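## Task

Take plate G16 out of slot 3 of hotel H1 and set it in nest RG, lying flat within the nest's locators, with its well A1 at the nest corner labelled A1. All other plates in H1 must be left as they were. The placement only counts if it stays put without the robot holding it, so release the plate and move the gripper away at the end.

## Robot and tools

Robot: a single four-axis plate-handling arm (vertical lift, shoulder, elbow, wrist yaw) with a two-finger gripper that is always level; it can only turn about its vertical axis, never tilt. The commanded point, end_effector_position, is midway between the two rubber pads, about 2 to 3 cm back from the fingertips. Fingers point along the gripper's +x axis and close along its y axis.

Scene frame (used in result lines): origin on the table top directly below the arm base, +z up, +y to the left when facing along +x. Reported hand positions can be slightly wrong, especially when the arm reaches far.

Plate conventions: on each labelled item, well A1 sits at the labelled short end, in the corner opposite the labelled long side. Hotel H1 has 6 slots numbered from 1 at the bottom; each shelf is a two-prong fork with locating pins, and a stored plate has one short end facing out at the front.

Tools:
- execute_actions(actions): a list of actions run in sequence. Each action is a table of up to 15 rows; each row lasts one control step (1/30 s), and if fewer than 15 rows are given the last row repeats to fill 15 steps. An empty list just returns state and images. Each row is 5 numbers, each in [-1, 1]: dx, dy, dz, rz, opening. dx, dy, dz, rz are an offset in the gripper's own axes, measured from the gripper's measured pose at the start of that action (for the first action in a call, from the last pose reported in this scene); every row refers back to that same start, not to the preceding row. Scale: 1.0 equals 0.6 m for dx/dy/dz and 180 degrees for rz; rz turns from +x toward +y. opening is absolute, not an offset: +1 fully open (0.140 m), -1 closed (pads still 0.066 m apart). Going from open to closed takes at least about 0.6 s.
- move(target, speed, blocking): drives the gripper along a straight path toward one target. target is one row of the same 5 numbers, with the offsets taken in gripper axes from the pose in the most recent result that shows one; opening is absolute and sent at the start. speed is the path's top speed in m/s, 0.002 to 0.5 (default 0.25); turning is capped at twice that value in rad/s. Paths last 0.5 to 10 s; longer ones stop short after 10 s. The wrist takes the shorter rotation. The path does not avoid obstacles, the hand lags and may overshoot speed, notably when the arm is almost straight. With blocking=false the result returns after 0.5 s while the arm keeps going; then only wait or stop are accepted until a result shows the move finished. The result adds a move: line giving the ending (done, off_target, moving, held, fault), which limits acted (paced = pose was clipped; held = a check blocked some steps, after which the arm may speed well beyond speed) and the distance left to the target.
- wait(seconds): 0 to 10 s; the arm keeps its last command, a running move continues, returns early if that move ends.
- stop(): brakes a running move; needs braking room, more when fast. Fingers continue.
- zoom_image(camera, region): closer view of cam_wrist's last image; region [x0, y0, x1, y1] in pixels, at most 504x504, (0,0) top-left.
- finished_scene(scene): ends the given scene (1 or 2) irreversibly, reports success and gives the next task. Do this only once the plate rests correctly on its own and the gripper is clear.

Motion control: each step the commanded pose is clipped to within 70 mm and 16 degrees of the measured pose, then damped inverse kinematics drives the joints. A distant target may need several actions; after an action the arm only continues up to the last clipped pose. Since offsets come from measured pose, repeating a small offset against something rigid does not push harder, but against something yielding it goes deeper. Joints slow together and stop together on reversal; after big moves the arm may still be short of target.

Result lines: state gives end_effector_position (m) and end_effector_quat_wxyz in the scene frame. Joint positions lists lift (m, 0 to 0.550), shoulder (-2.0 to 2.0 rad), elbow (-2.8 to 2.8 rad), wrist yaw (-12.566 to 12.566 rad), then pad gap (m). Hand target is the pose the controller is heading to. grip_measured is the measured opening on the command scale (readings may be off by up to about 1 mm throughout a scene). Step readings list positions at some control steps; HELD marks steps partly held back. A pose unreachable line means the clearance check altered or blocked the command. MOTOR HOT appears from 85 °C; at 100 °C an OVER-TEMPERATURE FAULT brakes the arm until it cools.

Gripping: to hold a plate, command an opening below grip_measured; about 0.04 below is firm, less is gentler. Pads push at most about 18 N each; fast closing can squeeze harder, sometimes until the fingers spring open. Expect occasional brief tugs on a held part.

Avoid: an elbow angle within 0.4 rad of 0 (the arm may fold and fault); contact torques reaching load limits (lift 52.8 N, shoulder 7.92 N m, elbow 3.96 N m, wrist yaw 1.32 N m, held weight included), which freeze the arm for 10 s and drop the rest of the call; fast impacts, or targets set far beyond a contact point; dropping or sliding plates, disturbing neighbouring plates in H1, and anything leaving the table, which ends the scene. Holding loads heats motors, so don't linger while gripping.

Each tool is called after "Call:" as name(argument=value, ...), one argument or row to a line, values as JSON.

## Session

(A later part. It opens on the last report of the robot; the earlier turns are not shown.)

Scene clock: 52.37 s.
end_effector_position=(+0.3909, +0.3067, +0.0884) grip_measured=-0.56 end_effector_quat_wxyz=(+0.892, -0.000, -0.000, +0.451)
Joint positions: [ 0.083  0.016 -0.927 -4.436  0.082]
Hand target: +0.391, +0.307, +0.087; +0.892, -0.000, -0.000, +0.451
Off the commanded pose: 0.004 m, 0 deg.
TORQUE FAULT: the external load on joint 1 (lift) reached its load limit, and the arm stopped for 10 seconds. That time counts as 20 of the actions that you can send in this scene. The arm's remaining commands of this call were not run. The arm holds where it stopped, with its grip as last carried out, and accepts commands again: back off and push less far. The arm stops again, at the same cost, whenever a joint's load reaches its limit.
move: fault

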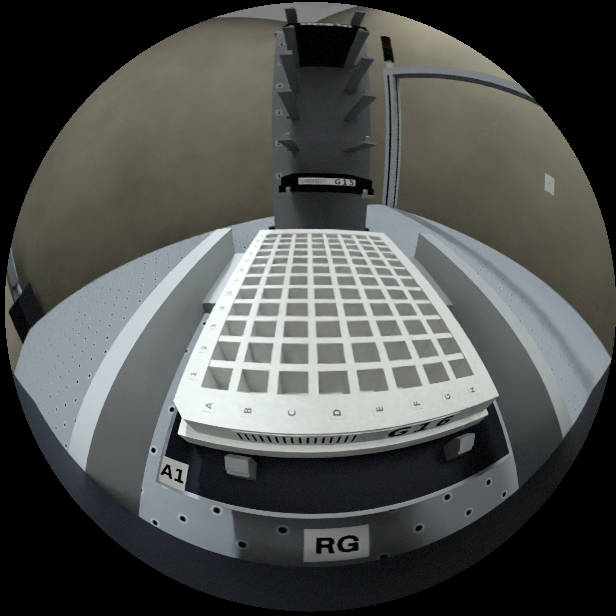

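Call:
move(
  target=[0,-0.03,0,-0.008,1],
  speed=0.05,
)

Call:
move(
  target=[0,0,-0.029,0,1],
  speed=0.02,
)

Call:
move(
  target=[0,-0.03,0,0,1],
  speed=0.01,
)

Scene clock: 60.10 s.
end_effector_position=(+0.3906, +0.3070, +0.1040) grip_measured=+1.00 end_effector_quat_wxyz=(+0.898, -0.000, -0.000, +0.439)
Joint positions: [ 0.099  0.033 -0.928 -4.479  0.14 ]
Hand target: +0.391, +0.307, +0.104; +0.898, -0.000, -0.000, +0.440
Off the commanded pose: 0.000 m, 0 deg.
move: done

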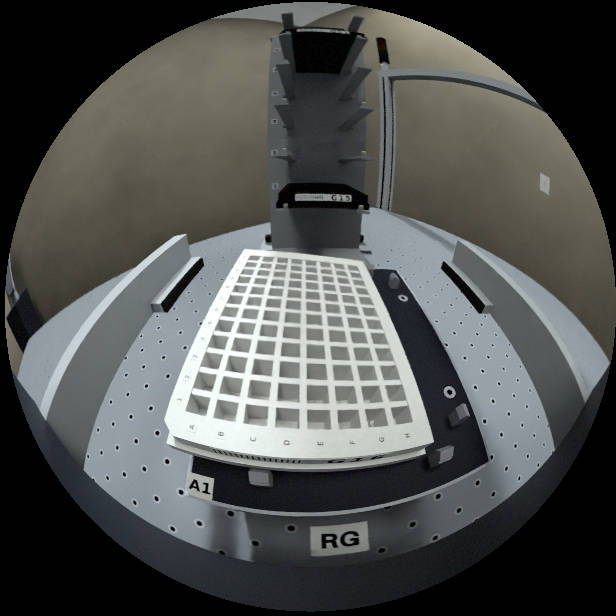

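Scene clock: 61.20 s.
end_effector_position=(+0.3906, +0.3070, +0.0866) grip_measured=+1.00 end_effector_quat_wxyz=(+0.898, -0.000, -0.000, +0.439)
Joint positions: [ 0.082  0.033 -0.928 -4.479  0.14 ]
Hand target: +0.391, +0.307, +0.087; +0.898, -0.000, -0.000, +0.439
Off the commanded pose: 0.000 m, 0 deg.
move: done

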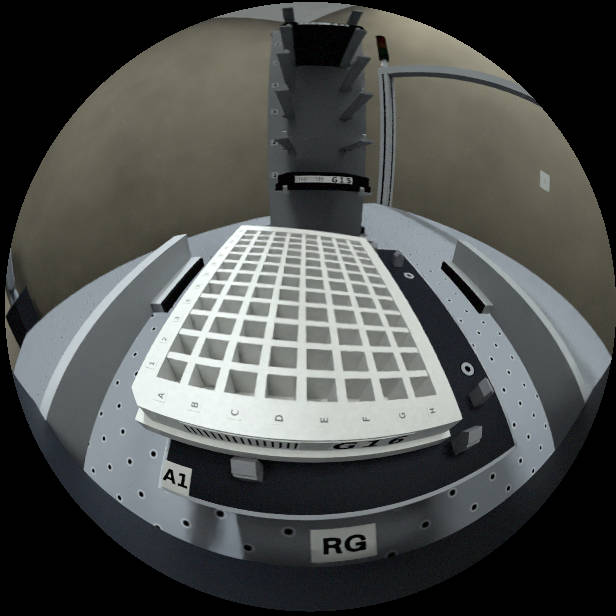

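Scene clock: 63.23 s.
end_effector_position=(+0.4049, +0.2959, +0.0866) grip_measured=+1.00 end_effector_quat_wxyz=(+0.898, -0.000, -0.000, +0.439)
Joint positions: [ 0.082 -0.044 -0.925 -4.405  0.14 ]
Hand target: +0.405, +0.296, +0.087; +0.898, -0.000, -0.000, +0.439
Off the commanded pose: 0.000 m, 0 deg.
move: done

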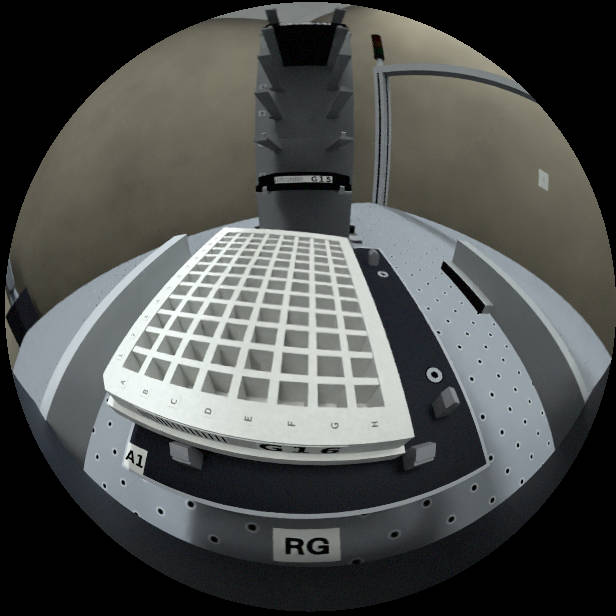

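Call:
move(
  target=[0,-0.02,0,0,1],
  speed=0.01,
)

Scene clock: 75.00 s.
end_effector_position=(+0.4106, +0.2919, +0.0866) grip_measured=+1.00 end_effector_quat_wxyz=(+0.893, -0.000, -0.000, +0.450)
Joint positions: [ 0.082 -0.087 -0.927 -4.336  0.14 ]
Hand target: +0.411, +0.291, +0.087; +0.894, -0.000, -0.000, +0.448
Off the commanded pose: 0.005 m, 1 deg.
TORQUE FAULT: the external load on joint 4 (wrist yaw) reached its load limit, and the arm stopped for 10 seconds. That time counts as 20 of the actions that you can send in this scene. The arm's remaining commands of this call were not run. The arm holds where it stopped, with its grip as last carried out, and accepts commands again: back off and push less far. The arm stops again, at the same cost, whenever a joint's load reaches its limit.
move: fault

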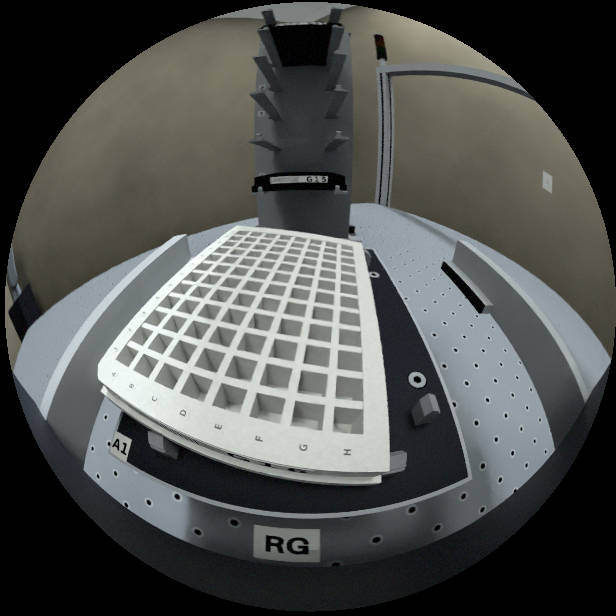

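Call:
move(
  target=[0,0.042,0.004,-0.02,1],
  speed=0.03,
)

Call:
move(
  target=[0,0,0,0,-0.3],
)

Scene clock: 76.90 s.
end_effector_position=(+0.3902, +0.3069, +0.0890) grip_measured=+1.00 end_effector_quat_wxyz=(+0.907, -0.000, -0.000, +0.422)
Joint positions: [ 0.084  0.058 -0.929 -4.541  0.14 ]
Hand target: +0.390, +0.307, +0.089; +0.907, -0.000, -0.000, +0.421
Off the commanded pose: 0.000 m, 0 deg.
move: done

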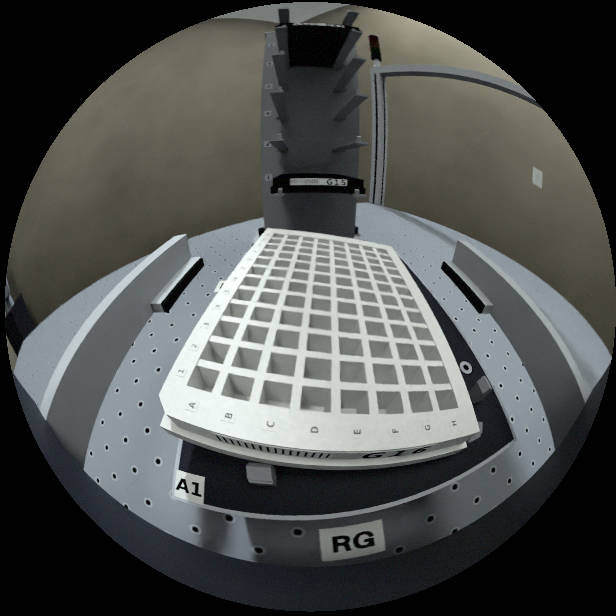

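Scene clock: 77.53 s.
end_effector_position=(+0.3902, +0.3069, +0.0890) grip_measured=-0.30 end_effector_quat_wxyz=(+0.907, -0.000, -0.000, +0.422)
Joint positions: [ 0.084  0.058 -0.929 -4.541  0.092]
Hand target: +0.390, +0.307, +0.089; +0.907, -0.000, -0.000, +0.422
Off the commanded pose: 0.000 m, 0 deg.
move: done

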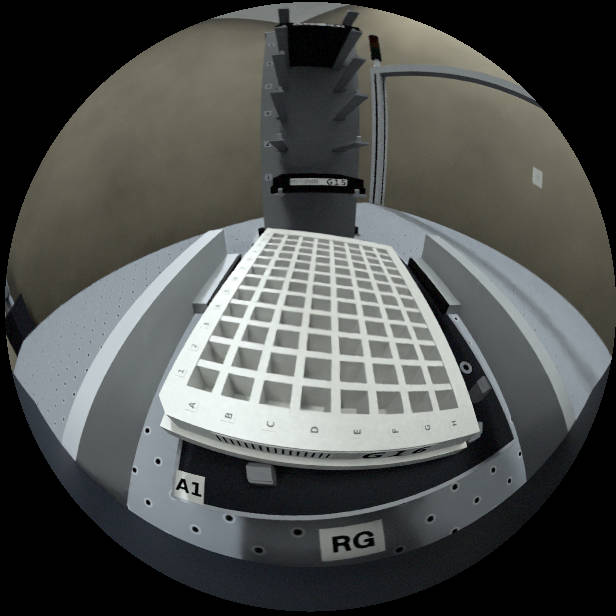

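Call:
move(
  target=[0,0,-0.0035,-0.008,-0.3],
  speed=0.01,
)

Call:
move(
  target=[0,0,0,0,-0.59],
)

Call:
move(
  target=[0,0,0.02,0,-0.59],
  speed=0.02,
)

Scene clock: 79.43 s.
end_effector_position=(+0.3902, +0.3069, +0.0869) grip_measured=-0.30 end_effector_quat_wxyz=(+0.912, -0.000, -0.000, +0.410)
Joint positions: [ 0.082  0.073 -0.932 -4.579  0.092]
Hand target: +0.390, +0.307, +0.087; +0.912, -0.000, -0.000, +0.410
Off the commanded pose: 0.000 m, 0 deg.
move: done

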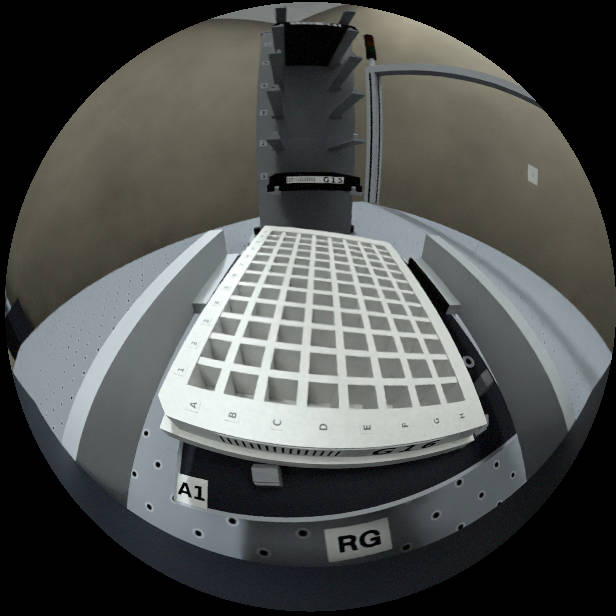

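Scene clock: 79.93 s.
end_effector_position=(+0.3896, +0.3072, +0.0869) grip_measured=-0.49 end_effector_quat_wxyz=(+0.911, -0.000, -0.000, +0.412)
Joint positions: [ 0.082  0.074 -0.931 -4.577  0.085]
Hand target: +0.390, +0.307, +0.087; +0.912, -0.000, -0.000, +0.410
Off the commanded pose: 0.001 m, 0 deg.
move: done

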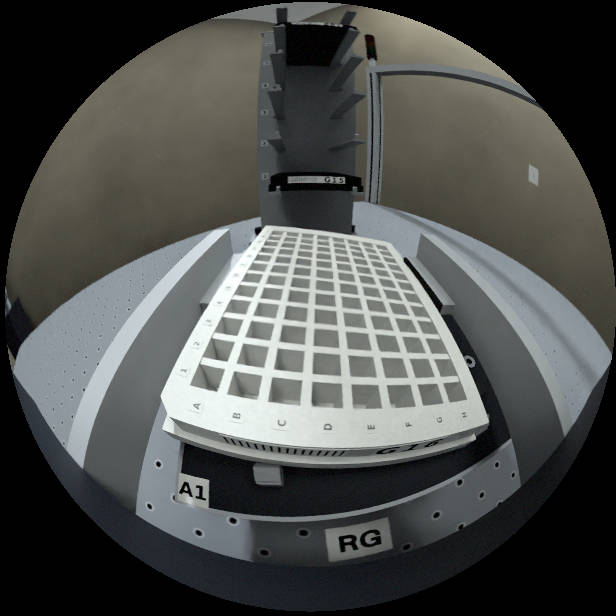

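Scene clock: 80.77 s.
end_effector_position=(+0.3894, +0.3073, +0.0990) grip_measured=-0.49 end_effector_quat_wxyz=(+0.911, -0.000, -0.000, +0.412)
Joint positions: [ 0.094  0.074 -0.931 -4.577  0.085]
Hand target: +0.390, +0.307, +0.099; +0.911, -0.000, -0.000, +0.412
Off the commanded pose: 0.000 m, 0 deg.
move: done

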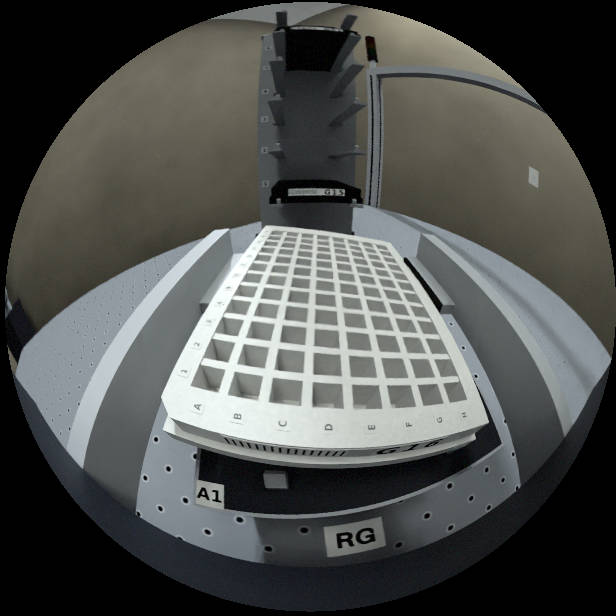

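Call:
move(
  target=[0.002,-0.012,0,0.019,-0.59],
  speed=0.03,
)

Call:
move(
  target=[0,0,-0.012,0,-0.59],
  speed=0.01,
)

Call:
zoom_image(
  camera="cam_wrist",
  region=[120, 200, 540, 520],
)

Scene clock: 84.20 s.
end_effector_position=(+0.3957, +0.3034, +0.0990) grip_measured=-0.49 end_effector_quat_wxyz=(+0.898, -0.000, -0.000, +0.439)
Joint positions: [ 0.094  0.007 -0.927 -4.454  0.085]
Hand target: +0.396, +0.303, +0.099; +0.898, -0.000, -0.000, +0.439
Off the commanded pose: 0.000 m, 0 deg.
move: done

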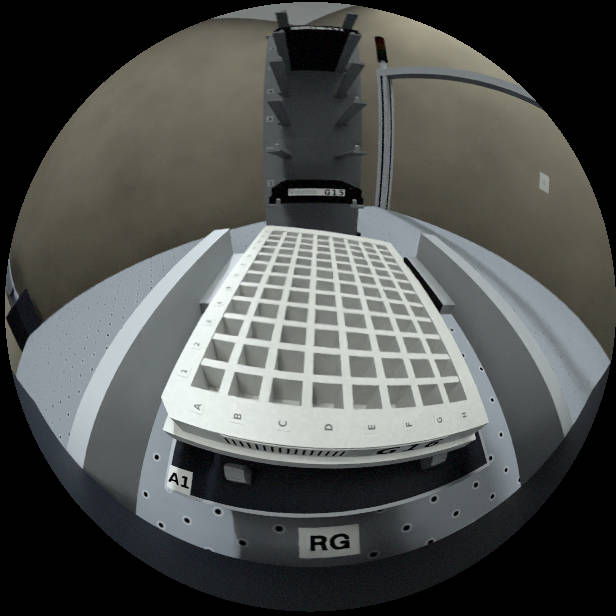

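Scene clock: 85.13 s.
end_effector_position=(+0.3960, +0.3030, +0.0921) grip_measured=-0.50 end_effector_quat_wxyz=(+0.899, -0.000, -0.000, +0.438)
Joint positions: [ 0.087  0.007 -0.927 -4.457  0.085]
Hand target: +0.396, +0.303, +0.092; +0.898, -0.000, -0.000, +0.439
Off the commanded pose: 0.001 m, 0 deg.
move: done

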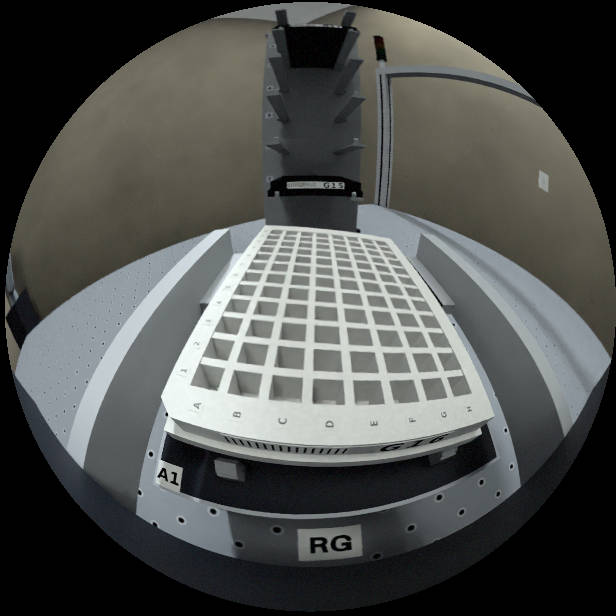

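Region (120, 200, 540, 520) of cam_wrist's 616x616 image, scaled by 1.200, with more detail than that image has; it fills the top 384 rows of this view, and the rest is white.

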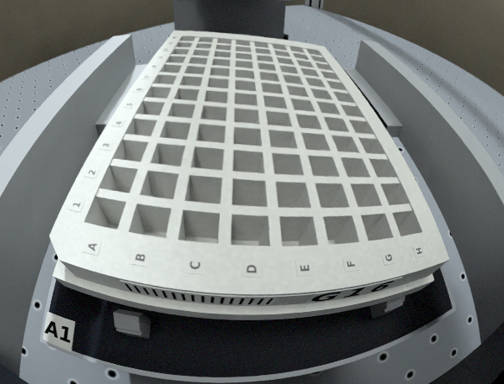

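Call:
move(
  target=[0.004,0,0.004,0.008,-0.59],
  speed=0.01,
)

Call:
move(
  target=[0,0,-0.012,0,-0.59],
  speed=0.008,
)

Call:
zoom_image(
  camera="cam_wrist",
  region=[120, 200, 540, 520],
)

Scene clock: 87.13 s.
end_effector_position=(+0.3974, +0.3049, +0.0944) grip_measured=-0.50 end_effector_quat_wxyz=(+0.894, -0.000, -0.000, +0.449)
Joint positions: [ 0.089 -0.005 -0.937 -4.41   0.085]
Hand target: +0.398, +0.305, +0.094; +0.894, -0.000, -0.000, +0.449
Off the commanded pose: 0.000 m, 0 deg.
move: done

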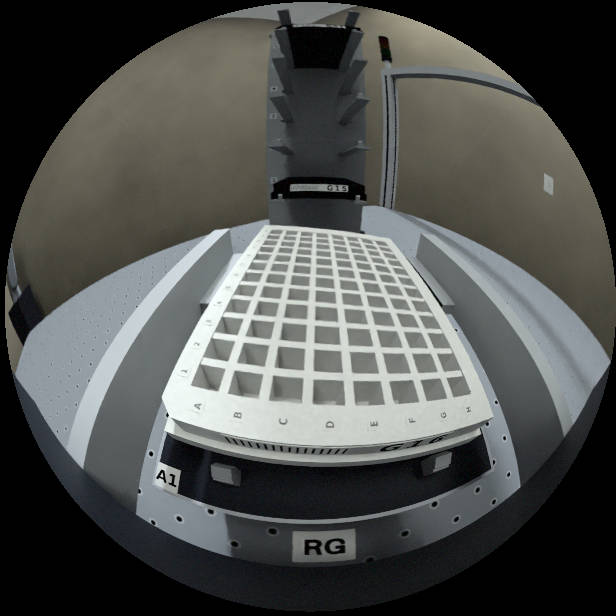

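Scene clock: 88.27 s.
end_effector_position=(+0.3976, +0.3046, +0.0876) grip_measured=-0.51 end_effector_quat_wxyz=(+0.894, -0.000, -0.000, +0.448)
Joint positions: [ 0.083 -0.005 -0.936 -4.413  0.084]
Hand target: +0.397, +0.305, +0.087; +0.894, -0.000, -0.000, +0.449
Off the commanded pose: 0.001 m, 0 deg.
move: done

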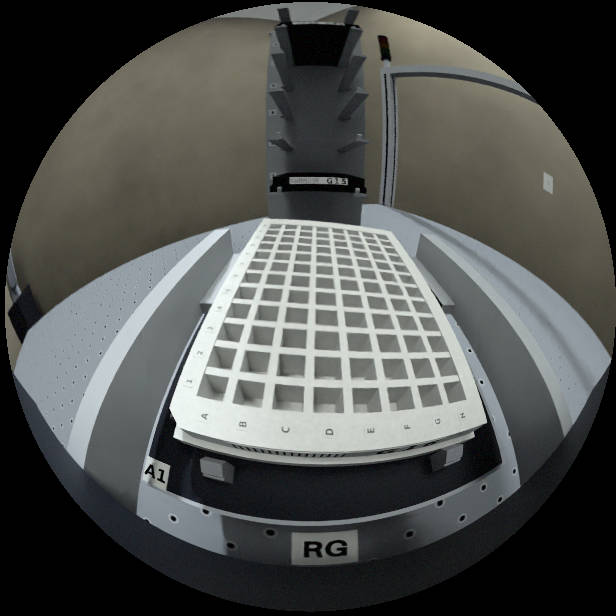

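Region (120, 200, 540, 520) of cam_wrist's 616x616 image, scaled by 1.200, with more detail than that image has; it fills the top 384 rows of this view, and the rest is white.

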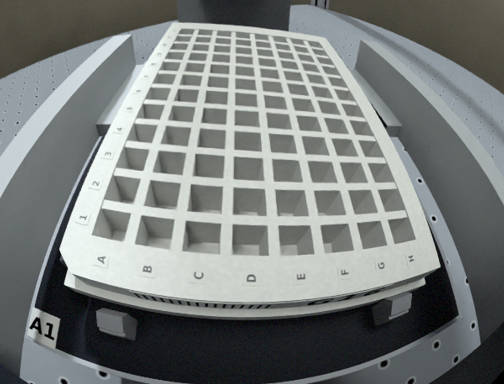

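Call:
move(
  target=[-0.0035,0,0.003,0,-0.59],
  speed=0.008,
)

Call:
move(
  target=[0,0,-0.006,0,-0.59],
  speed=0.008,
)

Call:
zoom_image(
  camera="cam_wrist",
  region=[120, 200, 540, 520],
)

Scene clock: 89.33 s.
end_effector_position=(+0.3966, +0.3040, +0.0894) grip_measured=-0.51 end_effector_quat_wxyz=(+0.893, -0.000, -0.000, +0.449)
Joint positions: [ 0.084 -0.007 -0.931 -4.414  0.084]
Hand target: +0.396, +0.303, +0.089; +0.894, -0.000, -0.000, +0.448
Off the commanded pose: 0.001 m, 0 deg.
move: done

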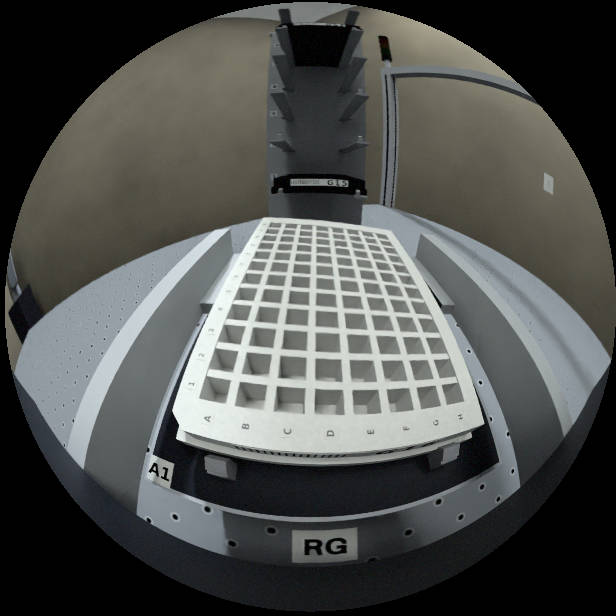

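Scene clock: 90.03 s.
end_effector_position=(+0.3955, +0.3049, +0.0859) grip_measured=-0.51 end_effector_quat_wxyz=(+0.892, -0.000, -0.000, +0.453)
Joint positions: [ 0.081 -0.006 -0.931 -4.406  0.084]
Hand target: +0.397, +0.304, +0.086; +0.893, -0.000, -0.000, +0.449
Off the commanded pose: 0.001 m, 0 deg.
move: done

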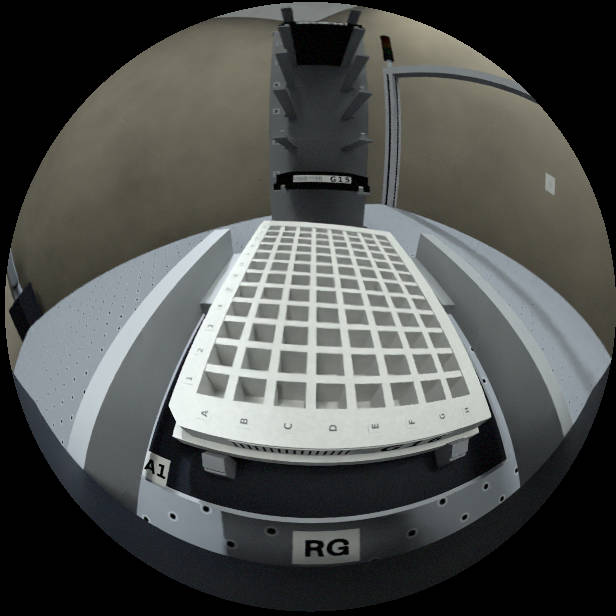

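Region (120, 200, 540, 520) of cam_wrist's 616x616 image, scaled by 1.200, with more detail than that image has; it fills the top 384 rows of this view, and the rest is white.

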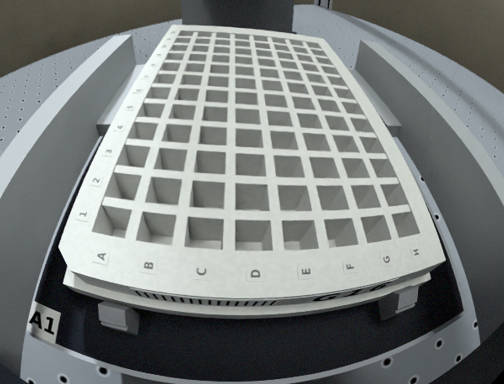

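Call:
move(
  target=[0,0,0,0,-0.4],
)

Call:
move(
  target=[0,0,0,0,0.6],
)

Call:
move(
  target=[-0.1,0,0.1,0,1],
  speed=0.1,
)

Call:
zoom_image(
  camera="cam_wrist",
  region=[190, 230, 470, 480],
)

Scene clock: 91.00 s.
end_effector_position=(+0.3954, +0.3049, +0.0859) grip_measured=-0.40 end_effector_quat_wxyz=(+0.891, -0.000, -0.000, +0.453)
Joint positions: [ 0.081 -0.005 -0.931 -4.406  0.088]
Hand target: +0.395, +0.305, +0.086; +0.892, -0.000, -0.000, +0.453
Off the commanded pose: 0.000 m, 0 deg.
move: done

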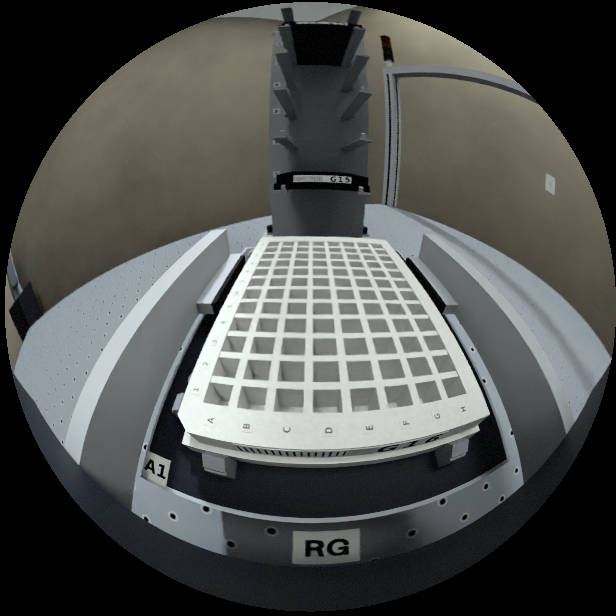

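Scene clock: 91.53 s.
end_effector_position=(+0.3954, +0.3049, +0.0859) grip_measured=+0.60 end_effector_quat_wxyz=(+0.891, -0.000, -0.000, +0.453)
Joint positions: [ 0.081 -0.005 -0.931 -4.406  0.125]
Hand target: +0.395, +0.305, +0.086; +0.891, -0.000, -0.000, +0.453
Off the commanded pose: 0.000 m, 0 deg.
move: done

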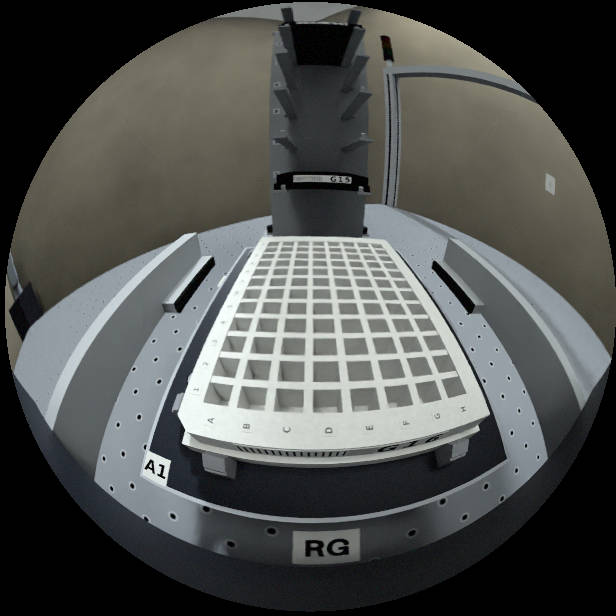

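Scene clock: 92.67 s.
end_effector_position=(+0.3599, +0.2565, +0.1460) grip_measured=+1.00 end_effector_quat_wxyz=(+0.891, -0.000, -0.000, +0.453)
Joint positions: [ 0.141 -0.067 -0.675 -4.6    0.14 ]
Hand target: +0.360, +0.256, +0.146; +0.891, -0.000, -0.000, +0.453
Off the commanded pose: 0.000 m, 0 deg.
move: done

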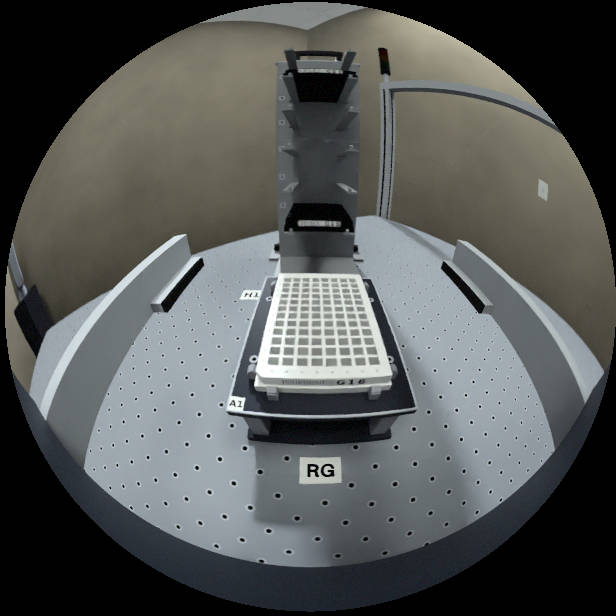

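Region (190, 230, 470, 480) of cam_wrist's 616x616 image, scaled by 1.800, with more detail than that image has; it fills the top 450 rows of this view, and the rest is white.

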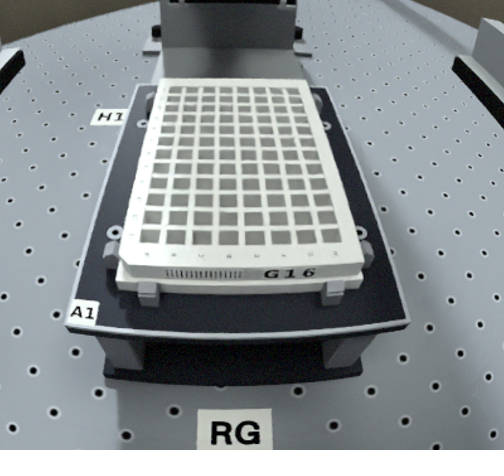

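Seated.

Call:
finished_scene(
  scene=1,
)

The scene is finished: the task was done.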